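# Scoop dry food from box into two bowls

## Task

Using the scoop, move dry food into both bowls until each has 10 or more pieces, with as little spilled as possible (food that leaves the table counts only as spill, not as a dropped object). Each piece that reaches a bowl must have ridden in the scoop while the robot held it and lifted it clear, after the piece was last resting in the box or on the table. No food squeezed between gripper fingers may go into a bowl. If a bowl contains more than a stray piece that broke either rule, the attempt fails; one stray such piece still counts toward that bowl's total. Never let the scoop drop from any real height, and both bowls must finish upright at their original spots. To close out: the box sits flat on the table, the scoop lies empty on the table away from the box and both bowls, and both grippers have released everything and pulled away. Anything that stays in place only because the robot is holding it does not count.

## Robot and tools

Robot: two six-joint arms, left_arm and right_arm, each with a parallel two-finger gripper and a wrist camera. Scene frame: origin on the table surface midway between the arms, +x away from the robot across the table, +z up, left_arm on the +y side. Base of left_arm at (-0.050, +0.264, 0) m, quat_wxyz (+1.000, 0, 0, -0.029); right_arm at (+0.023, -0.353, 0) m, quat_wxyz (+0.999, 0, 0, +0.035). The names left/right do not refer to sides of a picture.

Command row (used by execute_actions and move): one flat list of 14 numbers covering both arms, each in [-1, 1]. First the left arm's six joint values and its opening, then the same seven for the right arm. Joint order inside each arm: shoulder (joint2), elbow (joint3), waist (joint1), wrist pitch (joint4), wrist yaw (joint5), wrist roll (joint6). Joint values are scaled offsets, not poses: 1.0 equals 1.32 rad shoulder, 1.276 elbow, 1.264 waist, 1.83 wrist pitch, 1.686 wrist yaw, 2.022 wrist roll. The opening value is absolute: +1 fully open, -1 shut. Joint ranges in rad: shoulder 0.000 to 3.142, elbow 0.000 to 3.019, waist -2.880 to 2.880, wrist pitch -1.693 to 1.571, wrist yaw -1.571 to 1.571, wrist roll -2.094 to 2.094 (true ends may differ by 0.019).

execute_actions(actions): a list of up to 15 actions run in sequence; each action is a list of up to 15 rows, one row per 1/30 s step, and if shorter its final row repeats to fill 15 steps (0.5 s). In every row the offsets are counted from the joint angles held when that action began, not from the preceding row; for the first action, from the angles in the latest result. An action that pushes any joint more than 0.019 rad beyond its range is rejected for both arms; a malformed action, or a bad first action, rejects the whole call. An empty list just reports the state and images.

move(target, speed, blocking): target is one 14-number row, offsets taken from the Joint positions of the latest result that printed them. All joints travel so they finish together, so the hand follows a curve. speed (rad/s, 0.01 to 2, default 0.5) caps the joint with the longest travel; path length is held between 0.5 and 10 s. Finger openings are sent immediately. Paths ignore obstacles and the other arm. blocking=false returns after 0.5 s while motion continues; then poll with wait(0) or call stop before sending new rows or moves. The result adds a move: line with the ending (done, off_target, moving, held, fault), limits=held or limits=none, and each arm's joint farthest from target.

wait(seconds): 0 to 10, arms keep their last command; a running move continues. stop(): brakes a running move (needs room; fingers keep moving). zoom_image(camera, region): region [x0, y0, x1, y1] in pixels, at most 504 x 504, on one of cam_head_left, cam_head_right, cam_high (504x504 each), cam_left_wrist, cam_right_wrist (616x616, fisheye). read_manual(section) gives only licence text. finished_scene(scene) ends the current scene permanently; pass its number.

Results: a pose line per arm (end_effector_position in m, end_effector_quat_wxyz, scene frame; less accurate at long reach); Joint positions and Joint velocities per arm in the joint order above plus finger gap in m (0.094 = fully open); Joint targets; grip_measured on the command scale. Messages: "joint sent to its limit", "joint command not followed" (clearance check altered targets), FAULT, MOTOR HOT (from 85 °C), OVER-TEMPERATURE FAULT (100 °C; that arm drops whatever it holds and falls).

Gripper geometry: fingers point along the gripper's +z and close along its y; the reported position is midway between the pads, about 1 cm short of the tips. To hold the scoop, command an opening about 0.03 below grip_measured; smaller margins grip more gently. Pad force tops out near 50 to 62 N.

Motion behaviour: each step, joint targets are kept within a lead of the measured angle (waist 0.264, shoulder 0.32, elbow 0.276, wrist pitch 0.33, wrist yaw 0.186, wrist roll 0.522 rad), and targets that would move the hand over 70 mm away are scaled back, so big offsets need several actions. Arms sag under zero offsets: in the first call of a reply send offsets back to the wanted angles, then zeros, correcting any shortfall. Faster motion and targets deeper past contact mean harder impacts.

Avoid: knocking the box, bowls or scoop off the table; tipping or shifting bowls; dropping the scoop from height; pinching food in the fingers over a bowl; arms colliding or pressing each other; long heavy holds that heat motors. Loose objects may occasionally be nudged by outside pushes, so check cameras before finishing.

Each tool is called after "Request:" by a JSON object that holds its "method" and its "body".

## Session

I'll start by checking the scene state and camera images.

Request:
{"method": "execute_actions", "body": {"actions": []}}

Scene clock: 0.00 s.
left_arm: end_effector_position=(+0.3327, +0.2430, +0.4060) grip_measured=+1.000 end_effector_quat_wxyz=(+0.705, +0.021, +0.709, -0.021) | right_arm: end_effector_position=(+0.3078, -0.3453, +0.1516) grip_measured=-0.618 end_effector_quat_wxyz=(+0.277, -0.012, +0.961, +0.007)
Joint names: [shoulder, elbow, waist, wrist pitch, wrist yaw, wrist roll]
Joint positions: left_arm=[ 0.628  0.627  0.008 -0.004  0.009 -0.     0.094] | right_arm=[ 0.709  0.528 -0.048 -0.829 -0.008 -0.     0.018]
Joint velocities: left_arm=[-0.005 -0.007  0.005 -0.007 -0.081 -0.037  0.   ] | right_arm=[-0.005 -0.012 -0.005  0.012  0.007 -0.037 -0.001]
Joint targets: left_arm=[0.628 0.653 0.008 -0.001 0.009 -0.000] | right_arm=[0.710 0.549 -0.048 -0.827 -0.008 -0.000]

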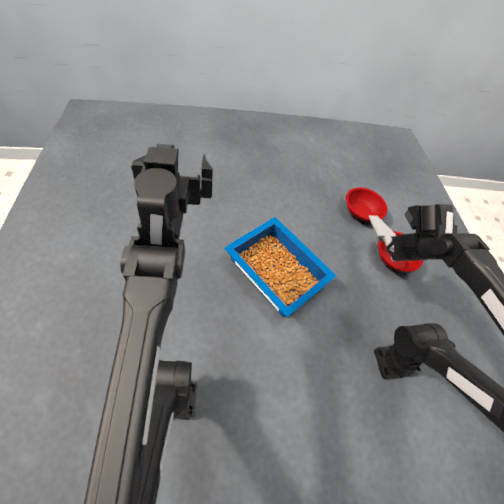

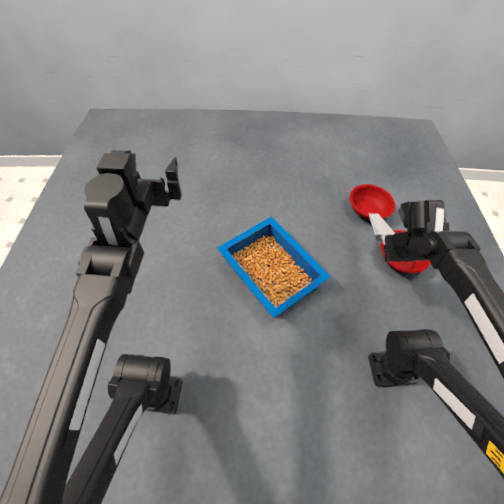

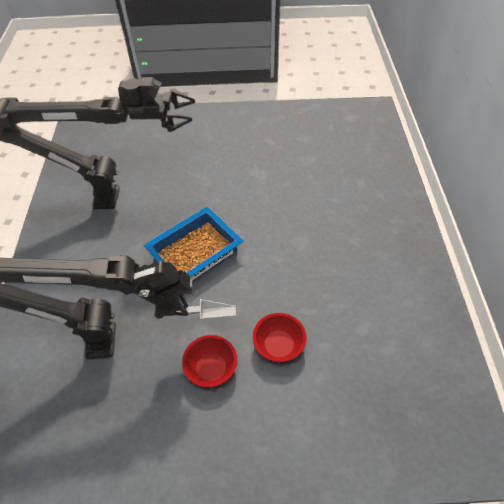

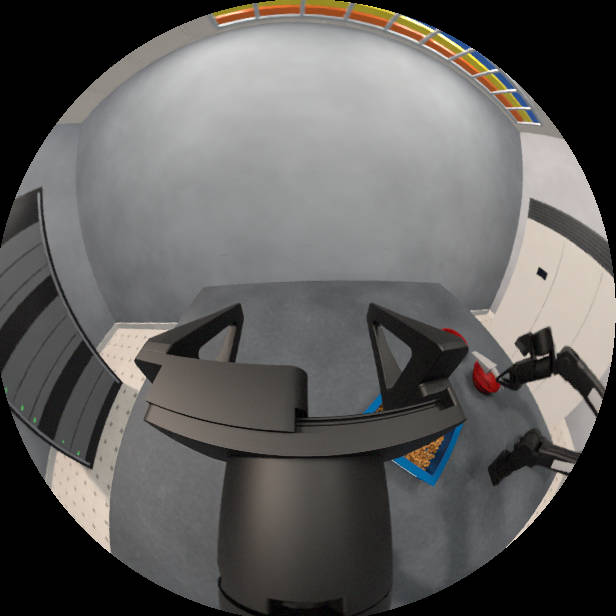

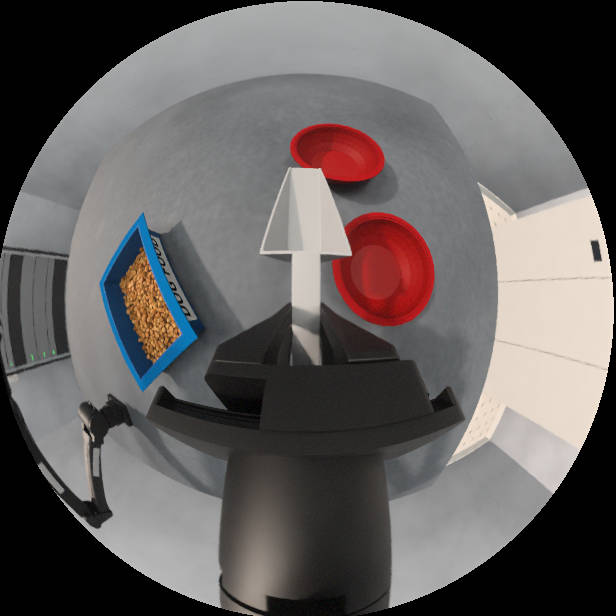

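Request:
{"method": "zoom_image", "body": {"camera": "cam_high", "region": [120, 190, 330, 400]}}

Request:
{"method": "zoom_image", "body": {"camera": "cam_head_right", "region": [320, 160, 500, 340]}}

Request:
{"method": "zoom_image", "body": {"camera": "cam_right_wrist", "region": [200, 100, 460, 400]}}

Region (120, 190, 330, 400) of cam_high's 504x504 image, scaled by 2.400, with more detail than that image has.

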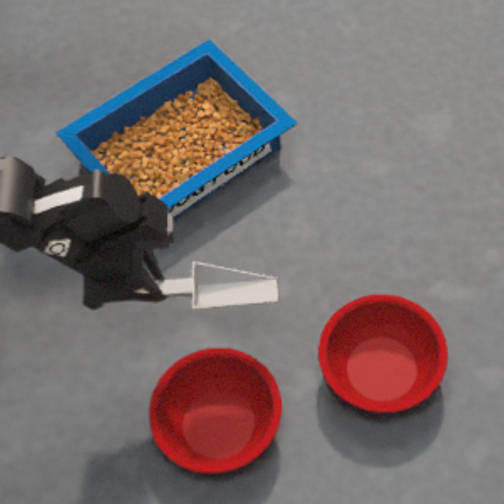

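Region (320, 160, 500, 340) of cam_head_right's 504x504 image, scaled by 2.800, with more detail than that image has.

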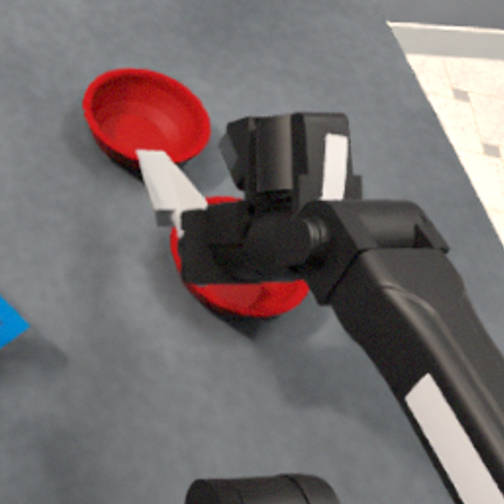

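Region (200, 100, 460, 400) of cam_right_wrist's 616x616 image, scaled by 1.680, with more detail than that image has; it fills the left 437 columns of this view, and the rest is white.

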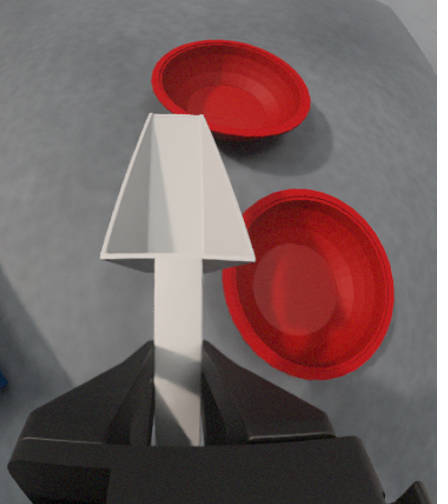

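Request:
{"method": "zoom_image", "body": {"camera": "cam_right_wrist", "region": [60, 190, 260, 410]}}

Request:
{"method": "zoom_image", "body": {"camera": "cam_head_left", "region": [200, 190, 360, 350]}}

Region (60, 190, 260, 410) of cam_right_wrist's 616x616 image, scaled by 2.291, with more detail than that image has; it fills the left 458 columns of this view, and the rest is white.

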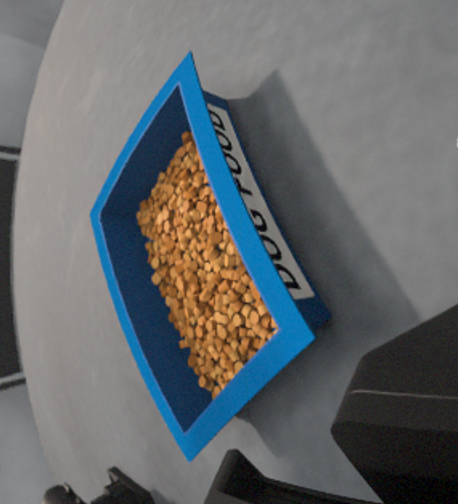

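Region (200, 190, 360, 350) of cam_head_left's 504x504 image, scaled by 3.150, with more detail than that image has.

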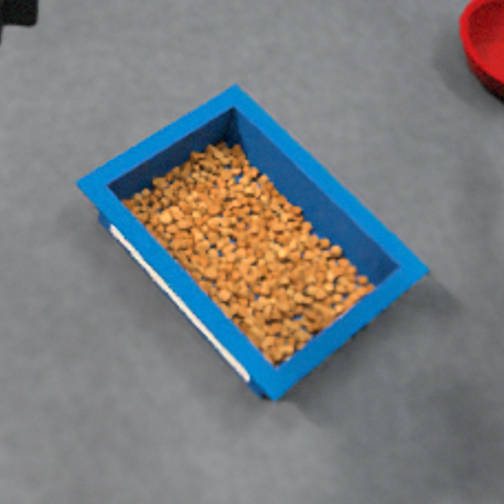

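Request:
{"method": "zoom_image", "body": {"camera": "cam_left_wrist", "region": [420, 300, 600, 480]}}

Request:
{"method": "zoom_image", "body": {"camera": "cam_high", "region": [150, 260, 250, 340]}}

Region (420, 300, 600, 480) of cam_left_wrist's 616x616 image, scaled by 2.800, with more detail than that image has.

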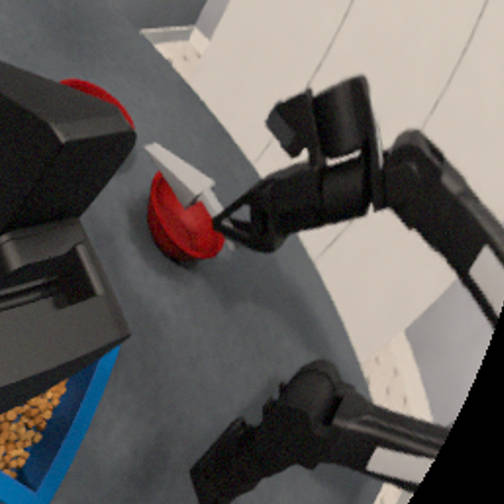

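Region (150, 260, 250, 340) of cam_high's 504x504 image, scaled by 5.040, with more detail than that image has; it fills the top 403 rows of this view, and the rest is white.

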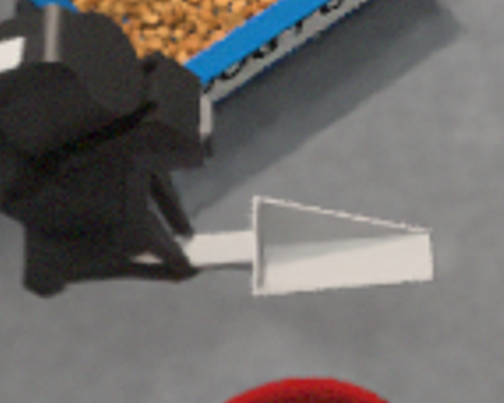

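Request:
{"method": "zoom_image", "body": {"camera": "cam_right_wrist", "region": [240, 150, 380, 330]}}

Region (240, 150, 380, 330) of cam_right_wrist's 616x616 image, scaled by 2.800, with more detail than that image has.

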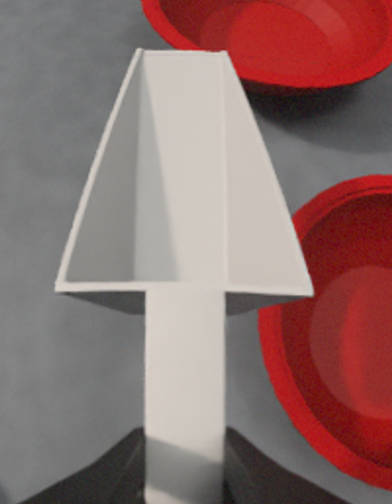

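Request:
{"method": "zoom_image", "body": {"camera": "cam_left_wrist", "region": [350, 380, 490, 500]}}

Region (350, 380, 490, 500) of cam_left_wrist's 616x616 image, scaled by 3.600, with more detail than that image has; it fills the top 432 rows of this view, and the rest is white.

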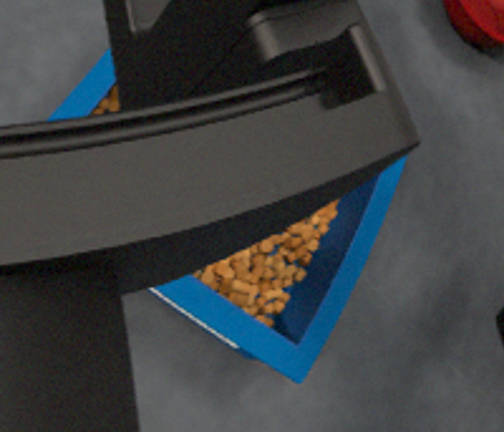

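Request:
{"method": "move", "body": {"target": [0,0.02,0,0,0,0,1, 0.199,0.295,0.657,-0.0525,0,0,-0.66], "speed": 0.8}}

Scene clock: 121.57 s.
left_arm: end_effector_position=(+0.3327, +0.2430, +0.4060) grip_measured=+1.000 end_effector_quat_wxyz=(+0.705, +0.021, +0.709, -0.021) | right_arm: end_effector_position=(+0.2674, -0.0730, +0.2300) grip_measured=-0.618 end_effector_quat_wxyz=(+0.248, -0.398, +0.876, +0.117)
Joint names: [shoulder, elbow, waist, wrist pitch, wrist yaw, wrist roll]
Joint positions: left_arm=[ 0.628  0.627  0.008 -0.004  0.009 -0.     0.094] | right_arm=[ 0.966  0.857  0.779 -0.907 -0.009 -0.     0.018]
Joint velocities: left_arm=[ 0.005 -0.002 -0.015  0.007  0.051 -0.007  0.   ] | right_arm=[-0.015  0.007  0.005  0.012  0.022 -0.007 -0.   ]
Joint targets: left_arm=[0.628 0.652 0.008 -0.004 0.009 -0.000] | right_arm=[0.971 0.904 0.782 -0.925 -0.008 -0.000]
move: off_target (left_arm, right_arm); limits=none; left_arm: farthest joint: the elbow, 0.026 radians from its target (0.026 radians at the start); right_arm: farthest joint: the elbow, 0.047 radians from its target (0.377 radians at the start)

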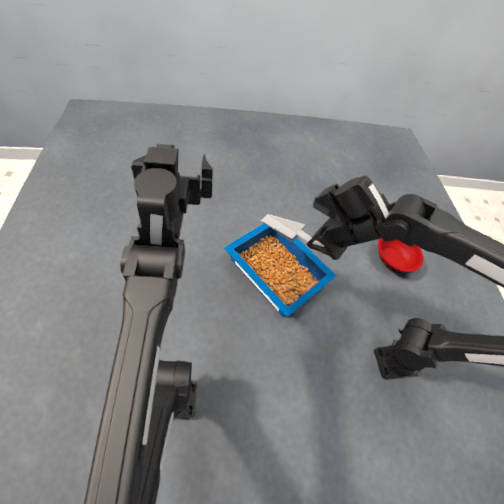

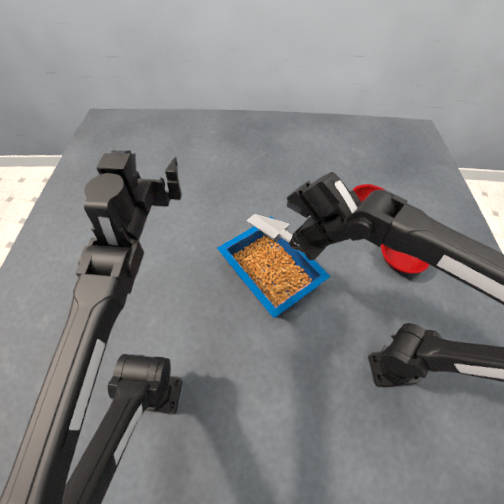

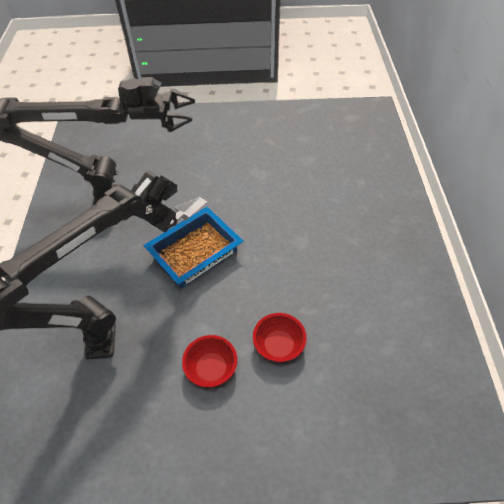

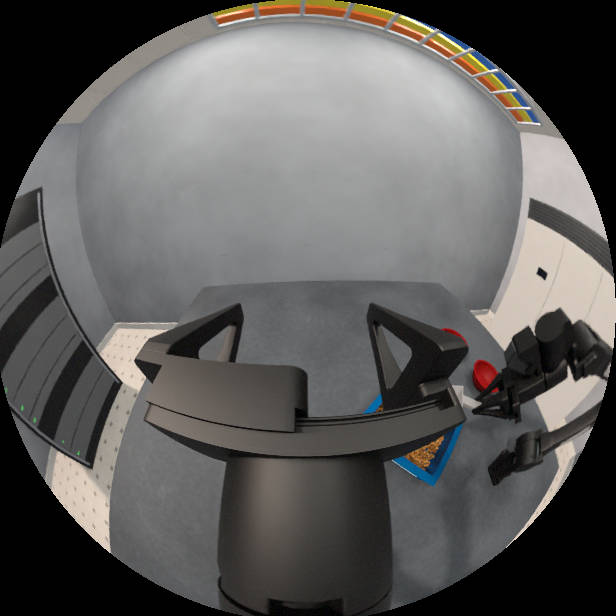

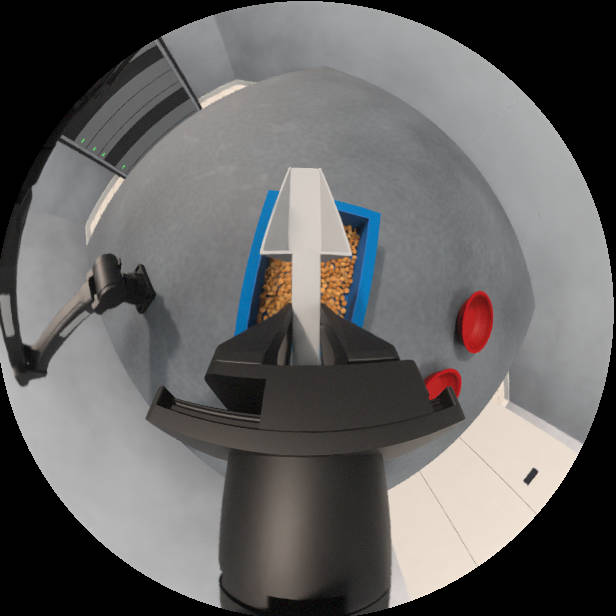

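Request:
{"method": "zoom_image", "body": {"camera": "cam_right_wrist", "region": [210, 150, 410, 350]}}

Region (210, 150, 410, 350) of cam_right_wrist's 616x616 image, scaled by 2.520, with more detail than that image has.

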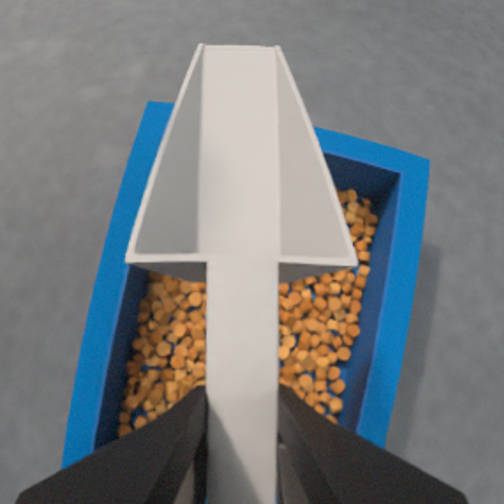

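Request:
{"method": "move", "body": {"target": [0,0.02,0,0,0,0,1, 0.3136,0.2594,-0.0328,-0.390,0,0,-0.66], "speed": 0.7}}

Scene clock: 185.57 s.
left_arm: end_effector_position=(+0.3327, +0.2430, +0.4060) grip_measured=+1.000 end_effector_quat_wxyz=(+0.705, +0.021, +0.709, -0.021) | right_arm: end_effector_position=(+0.2407, -0.1154, +0.1900) grip_measured=-0.618 end_effector_quat_wxyz=(-0.123, -0.397, +0.908, -0.049)
Joint names: [shoulder, elbow, waist, wrist pitch, wrist yaw, wrist roll]
Joint positions: left_arm=[ 0.628  0.627  0.008 -0.004  0.009 -0.     0.094] | right_arm=[ 1.375  1.143  0.754 -1.604 -0.009 -0.     0.018]
Joint velocities: left_arm=[ 0.005 -0.007 -0.024  0.002  0.051  0.051  0.   ] | right_arm=[-0.005  0.012  0.005  0.007 -0.095  0.007 -0.   ]
Joint targets: left_arm=[0.628 0.652 0.008 -0.004 0.009 -0.000] | right_arm=[1.380 1.188 0.738 -1.621 -0.009 -0.000]
move: off_target (left_arm, right_arm); limits=none; left_arm: farthest joint: the elbow, 0.026 radians from its target (0.026 radians at the start); right_arm: farthest joint: the elbow, 0.045 radians from its target (0.331 radians at the start)

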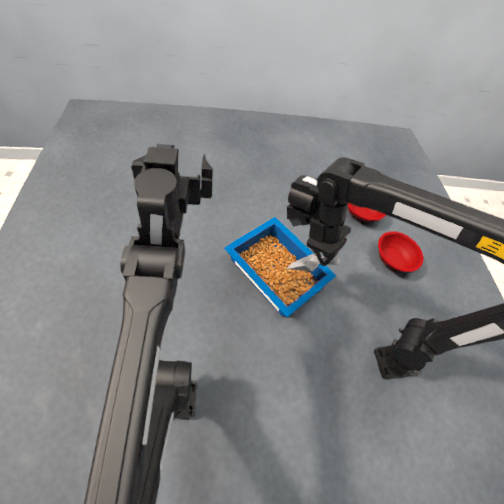

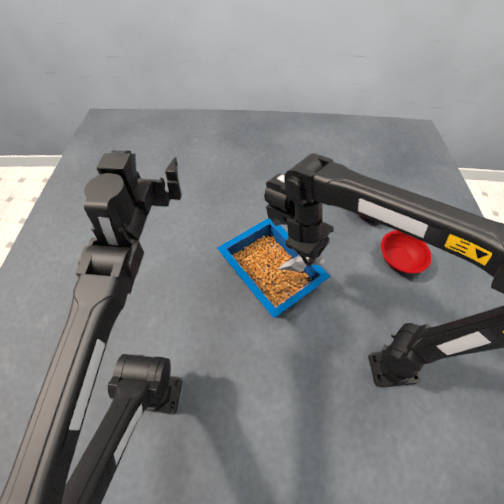

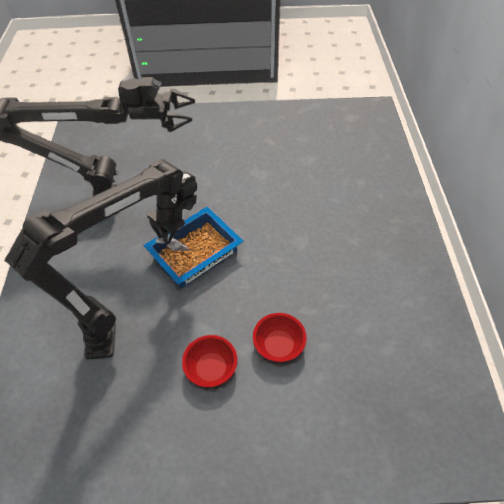

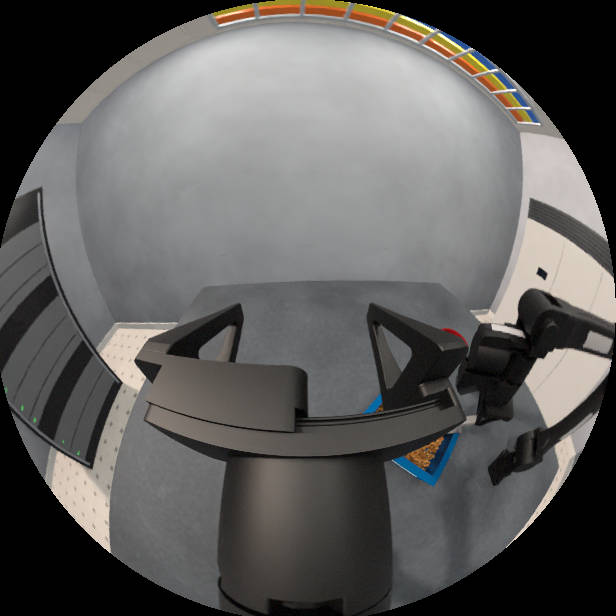

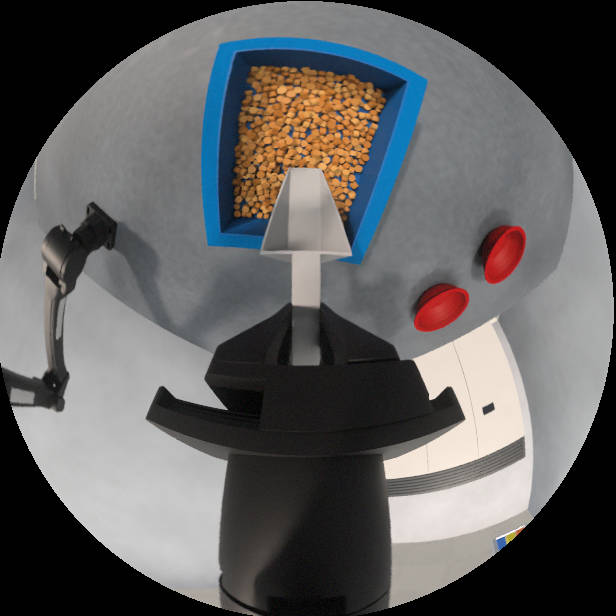

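Request:
{"method": "zoom_image", "body": {"camera": "cam_right_wrist", "region": [180, 20, 450, 290]}}

Region (180, 20, 450, 290) of cam_right_wrist's 616x616 image, scaled by 1.867, with more detail than that image has.

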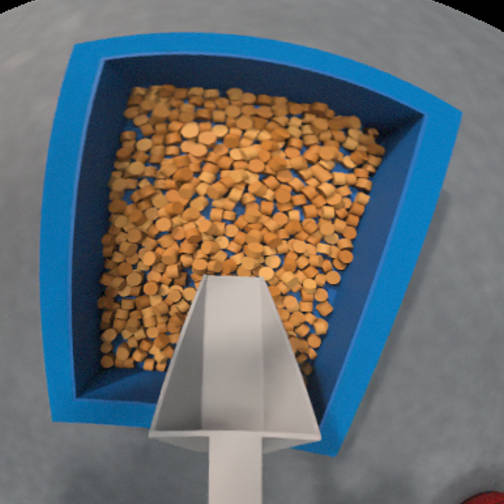

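Request:
{"method": "move", "body": {"target": [0,0.02,0,0,0,0,1, 0.034,-0.064,0,0.084,0,0,-0.66], "speed": 0.2}}

Scene clock: 222.63 s.
left_arm: end_effector_position=(+0.3327, +0.2430, +0.4060) grip_measured=+1.000 end_effector_quat_wxyz=(+0.705, +0.021, +0.709, -0.021) | right_arm: end_effector_position=(+0.2453, -0.1105, +0.1475) grip_measured=-0.618 end_effector_quat_wxyz=(-0.111, -0.398, +0.910, -0.044)
Joint names: [shoulder, elbow, waist, wrist pitch, wrist yaw, wrist roll]
Joint positions: left_arm=[ 0.628  0.627  0.008 -0.004  0.009 -0.     0.094] | right_arm=[ 1.408  1.064  0.754 -1.466 -0.009 -0.     0.018]
Joint velocities: left_arm=[-0.005 -0.007  0.005 -0.002 -0.037 -0.007  0.   ] | right_arm=[ 0.005  0.002  0.005  0.002 -0.066 -0.007 -0.   ]
Joint targets: left_arm=[0.628 0.652 0.008 -0.004 0.009 -0.000] | right_arm=[1.420 1.061 0.754 -1.450 -0.009 -0.000]
move: off_target (left_arm); limits=none; left_arm: farthest joint: the elbow, 0.026 radians from its target (0.026 radians at the start); right_arm: farthest joint: the wrist pitch, 0.015 radians from its target (0.153 radians at the start)

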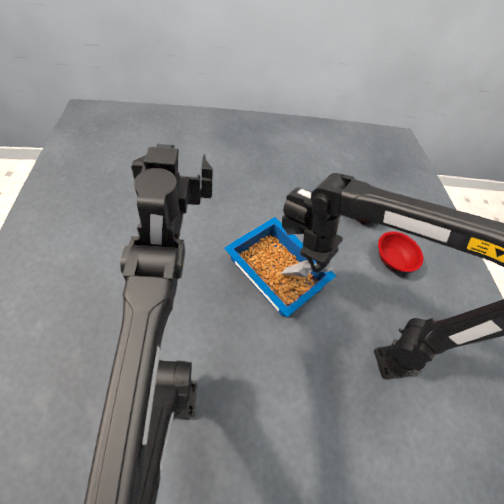

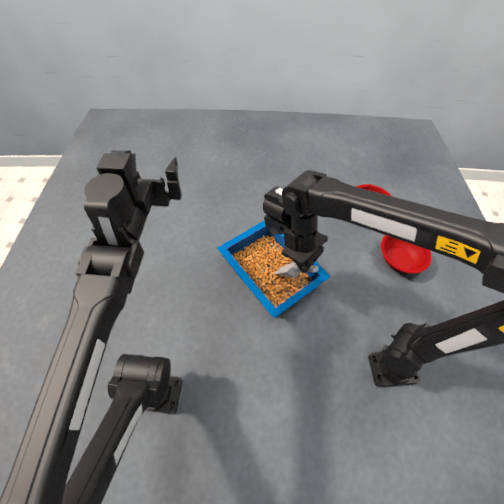

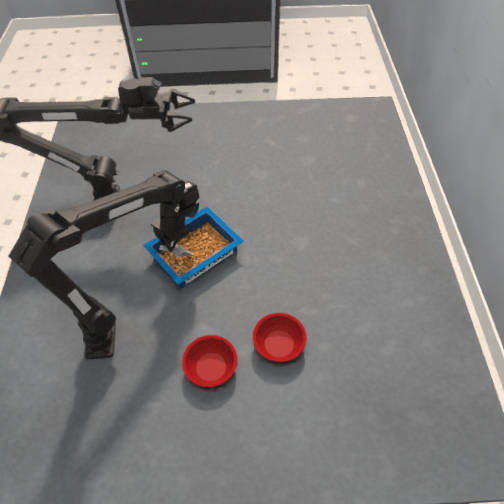

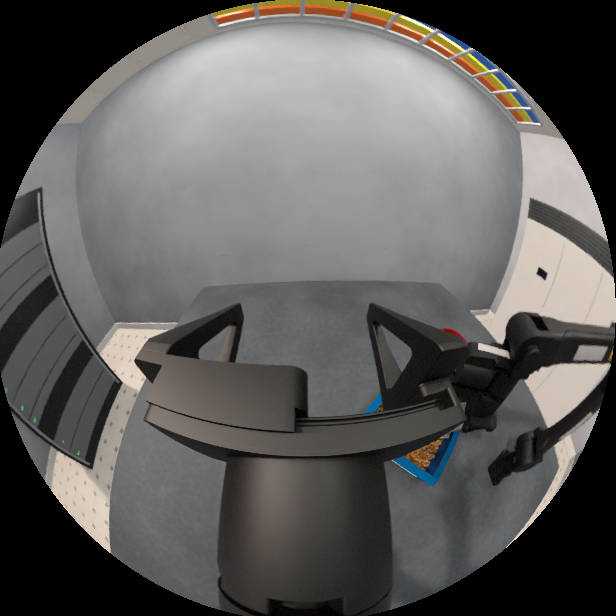

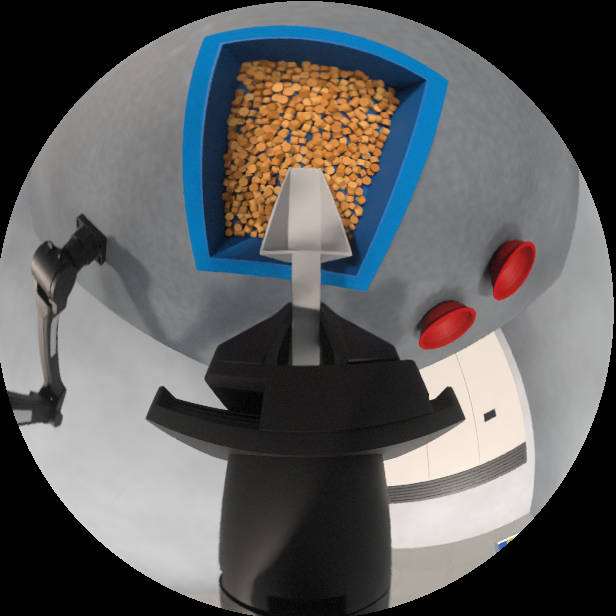

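Request:
{"method": "zoom_image", "body": {"camera": "cam_head_left", "region": [230, 210, 350, 330]}}

Request:
{"method": "zoom_image", "body": {"camera": "cam_high", "region": [130, 180, 260, 300]}}

Region (230, 210, 350, 330) of cam_head_left's 504x504 image, scaled by 4.200, with more detail than that image has.

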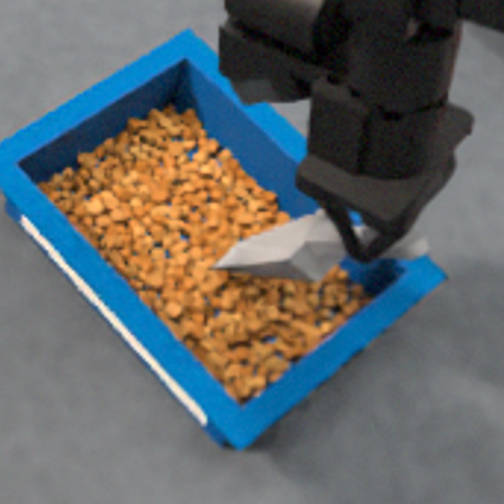

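Region (130, 180, 260, 300) of cam_high's 504x504 image, scaled by 3.877, with more detail than that image has; it fills the top 465 rows of this view, and the rest is white.

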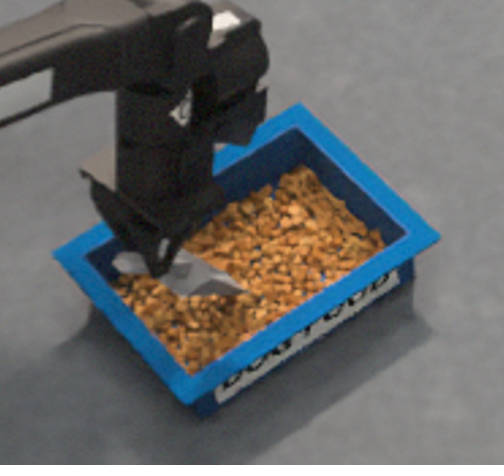

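Request:
{"method": "move", "body": {"target": [0,0.02,0,0,0,0,1, 0.022,-0.0345,0,0.0404,0,0,-0.66], "speed": 0.1}}

Scene clock: 234.33 s.
left_arm: end_effector_position=(+0.3327, +0.2430, +0.4060) grip_measured=+1.000 end_effector_quat_wxyz=(+0.705, +0.021, +0.709, -0.021) | right_arm: end_effector_position=(+0.2455, -0.1102, +0.1295) grip_measured=-0.618 end_effector_quat_wxyz=(-0.106, -0.398, +0.910, -0.041)
Joint names: [shoulder, elbow, waist, wrist pitch, wrist yaw, wrist roll]
Joint positions: left_arm=[ 0.628  0.627  0.008 -0.004  0.009 -0.     0.094] | right_arm=[ 1.419  1.026  0.754 -1.406 -0.009 -0.     0.018]
Joint velocities: left_arm=[-0.005  0.012 -0.005 -0.012  0.051  0.11   0.   ] | right_arm=[-0.005  0.002 -0.005 -0.002 -0.022 -0.007 -0.   ]
Joint targets: left_arm=[0.628 0.652 0.008 -0.004 0.009 -0.000] | right_arm=[1.437 1.019 0.754 -1.392 -0.009 -0.000]
move: off_target (left_arm); limits=none; left_arm: farthest joint: the elbow, 0.026 radians from its target (0.026 radians at the start); right_arm: farthest joint: the shoulder, 0.018 radians from its target (0.029 radians at the start)

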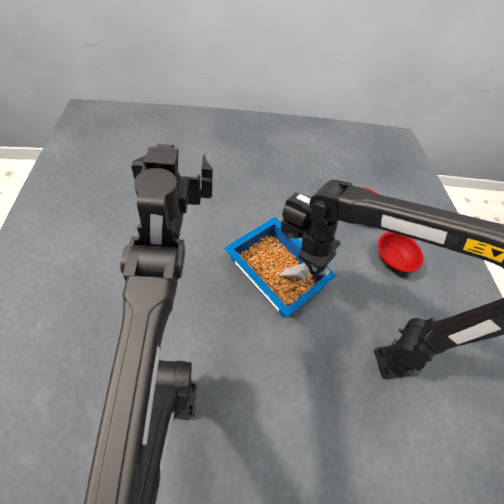

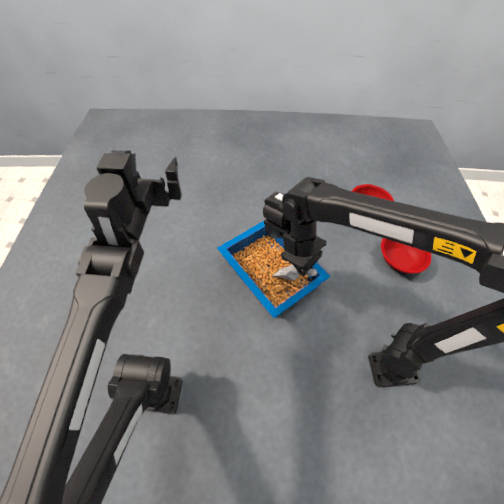

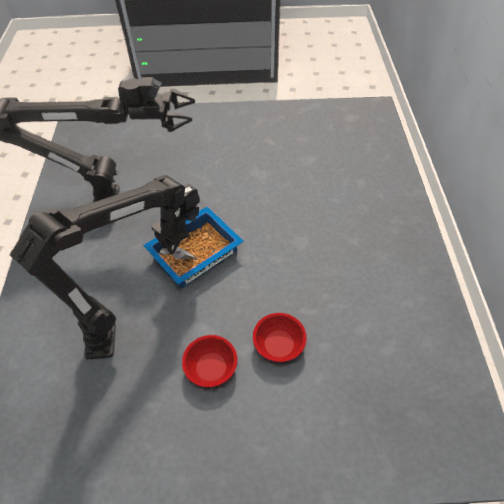

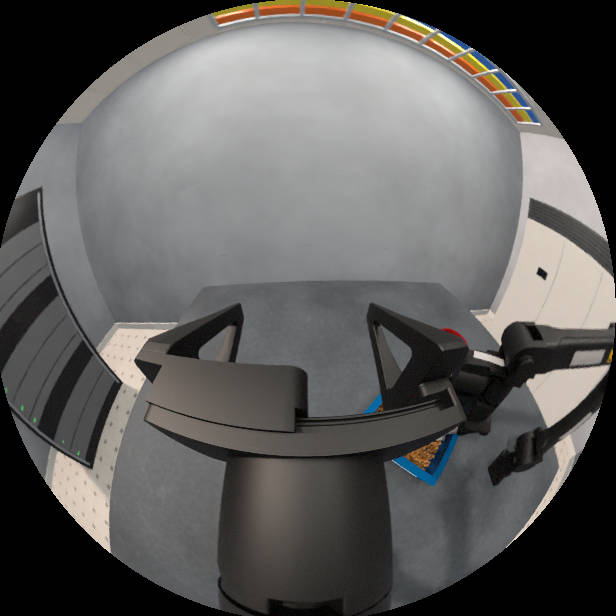

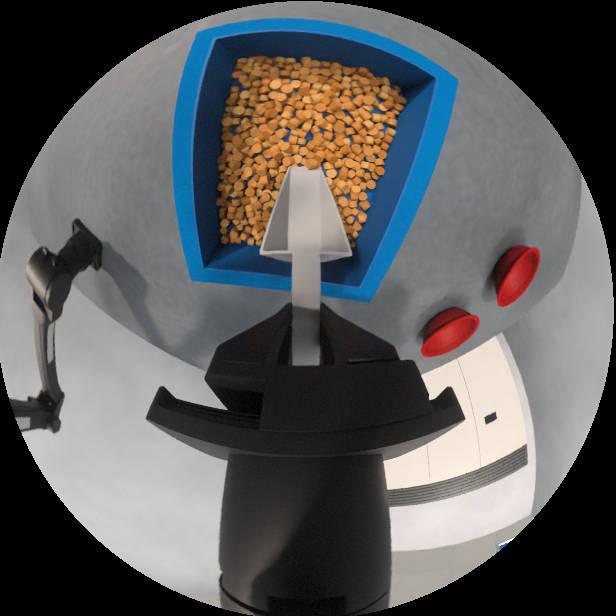

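Request:
{"method": "zoom_image", "body": {"camera": "cam_right_wrist", "region": [230, 110, 390, 270]}}

Request:
{"method": "zoom_image", "body": {"camera": "cam_head_left", "region": [250, 230, 350, 320]}}

Region (230, 110, 390, 270) of cam_right_wrist's 616x616 image, scaled by 3.150, with more detail than that image has.

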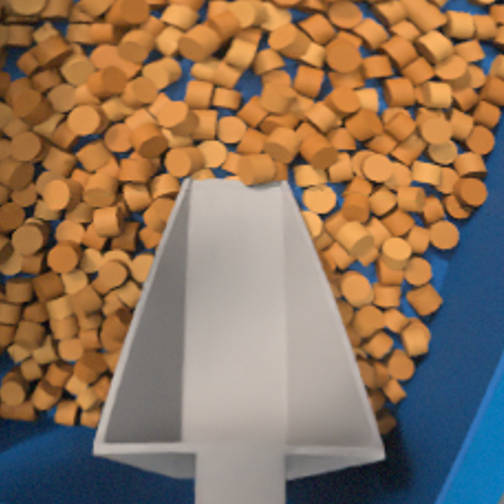

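Region (250, 230, 350, 320) of cam_head_left's 504x504 image, scaled by 5.040, with more detail than that image has; it fills the top 454 rows of this view, and the rest is white.

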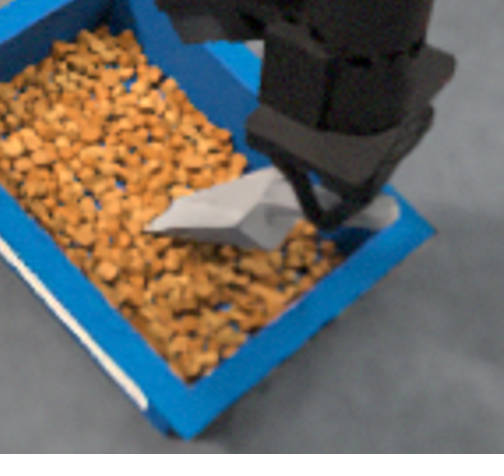

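Request:
{"method": "move", "body": {"target": [0,0.02,0,0,0,0,1, 0.0235,-0.030,0,0.032,0,0,-0.66], "speed": 0.08}}

Scene clock: 260.03 s.
left_arm: end_effector_position=(+0.3327, +0.2430, +0.4060) grip_measured=+1.000 end_effector_quat_wxyz=(+0.705, +0.021, +0.709, -0.021) | right_arm: end_effector_position=(+0.2464, -0.1093, +0.1184) grip_measured=-0.618 end_effector_quat_wxyz=(-0.098, -0.398, +0.911, -0.038)
Joint names: [shoulder, elbow, waist, wrist pitch, wrist yaw, wrist roll]
Joint positions: left_arm=[ 0.628  0.627  0.008 -0.004  0.009 -0.     0.094] | right_arm=[ 1.423  1.002  0.754 -1.36  -0.009 -0.     0.018]
Joint velocities: left_arm=[-0.005  0.007 -0.015 -0.007  0.066 -0.022  0.   ] | right_arm=[ 0.015 -0.007  0.005  0.002 -0.007 -0.022 -0.   ]
Joint targets: left_arm=[0.628 0.652 0.008 -0.004 0.009 -0.000] | right_arm=[1.450 0.988 0.754 -1.347 -0.009 -0.000]
move: off_target (left_arm, right_arm); limits=none; left_arm: farthest joint: the elbow, 0.026 radians from its target (0.026 radians at the start); right_arm: farthest joint: the shoulder, 0.027 radians from its target (0.031 radians at the start)

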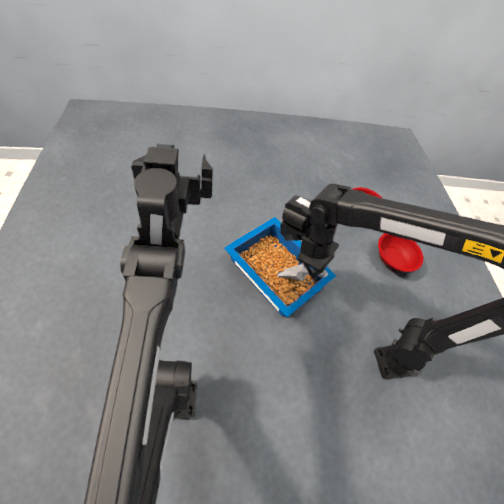

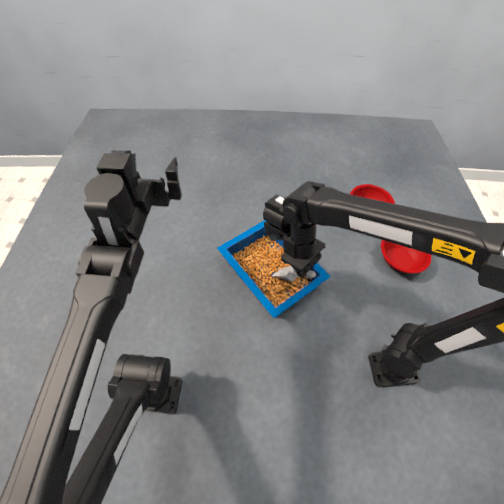

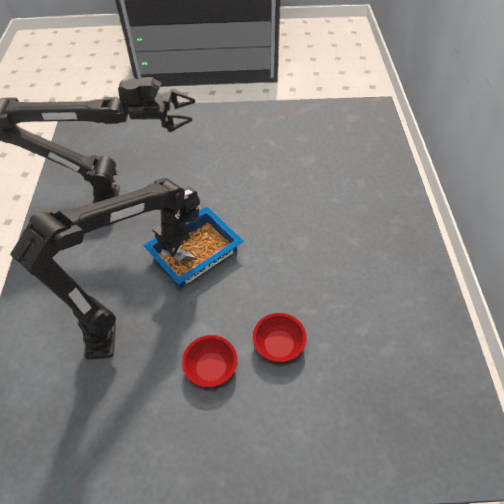

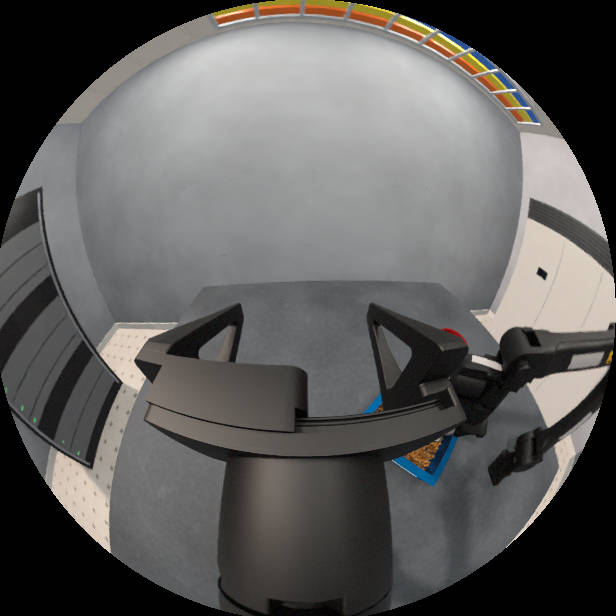

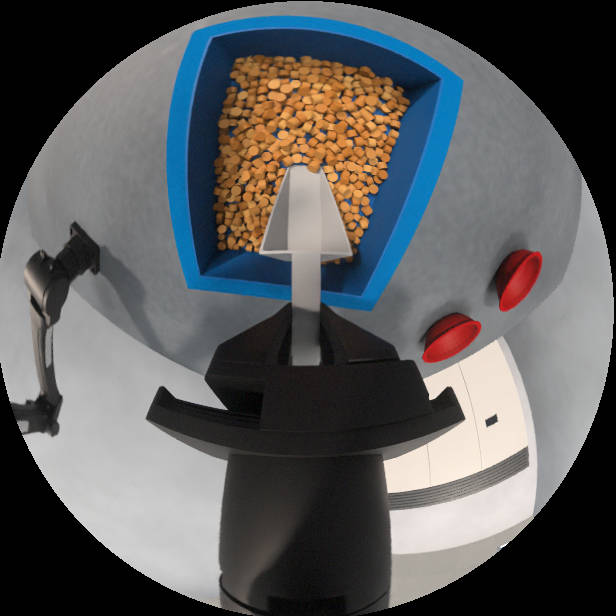

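Request:
{"method": "zoom_image", "body": {"camera": "cam_right_wrist", "region": [240, 110, 380, 270]}}

Region (240, 110, 380, 270) of cam_right_wrist's 616x616 image, scaled by 3.150, with more detail than that image has; it fills the left 441 columns of this view, and the rest is white.

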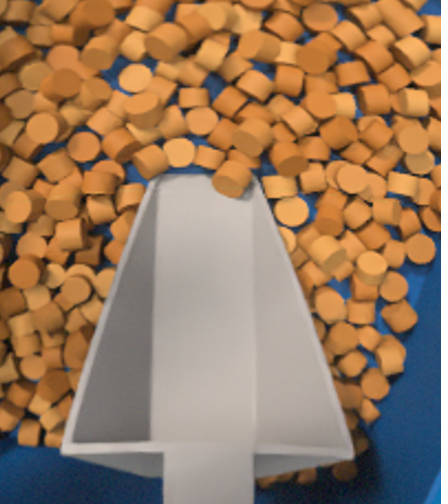

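Request:
{"method": "zoom_image", "body": {"camera": "cam_head_right", "region": [250, 240, 330, 310]}}

Request:
{"method": "zoom_image", "body": {"camera": "cam_high", "region": [150, 220, 230, 290]}}

Region (250, 240, 330, 310) of cam_head_right's 504x504 image, scaled by 6.300, with more detail than that image has; it fills the top 441 rows of this view, and the rest is white.

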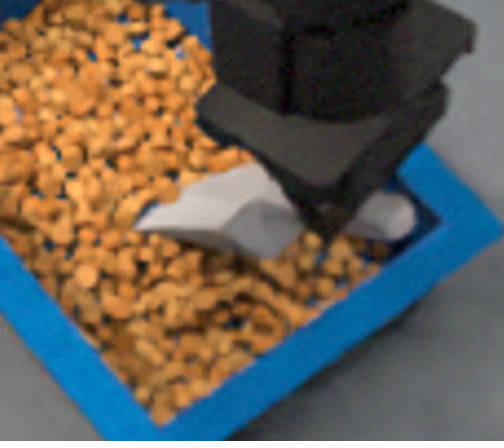

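Region (150, 220, 230, 290) of cam_high's 504x504 image, scaled by 6.300, with more detail than that image has; it fills the top 441 rows of this view, and the rest is white.

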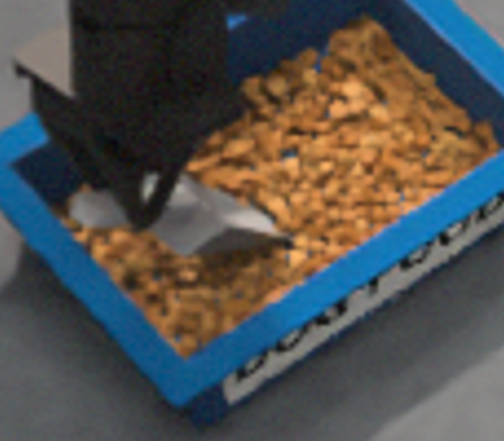

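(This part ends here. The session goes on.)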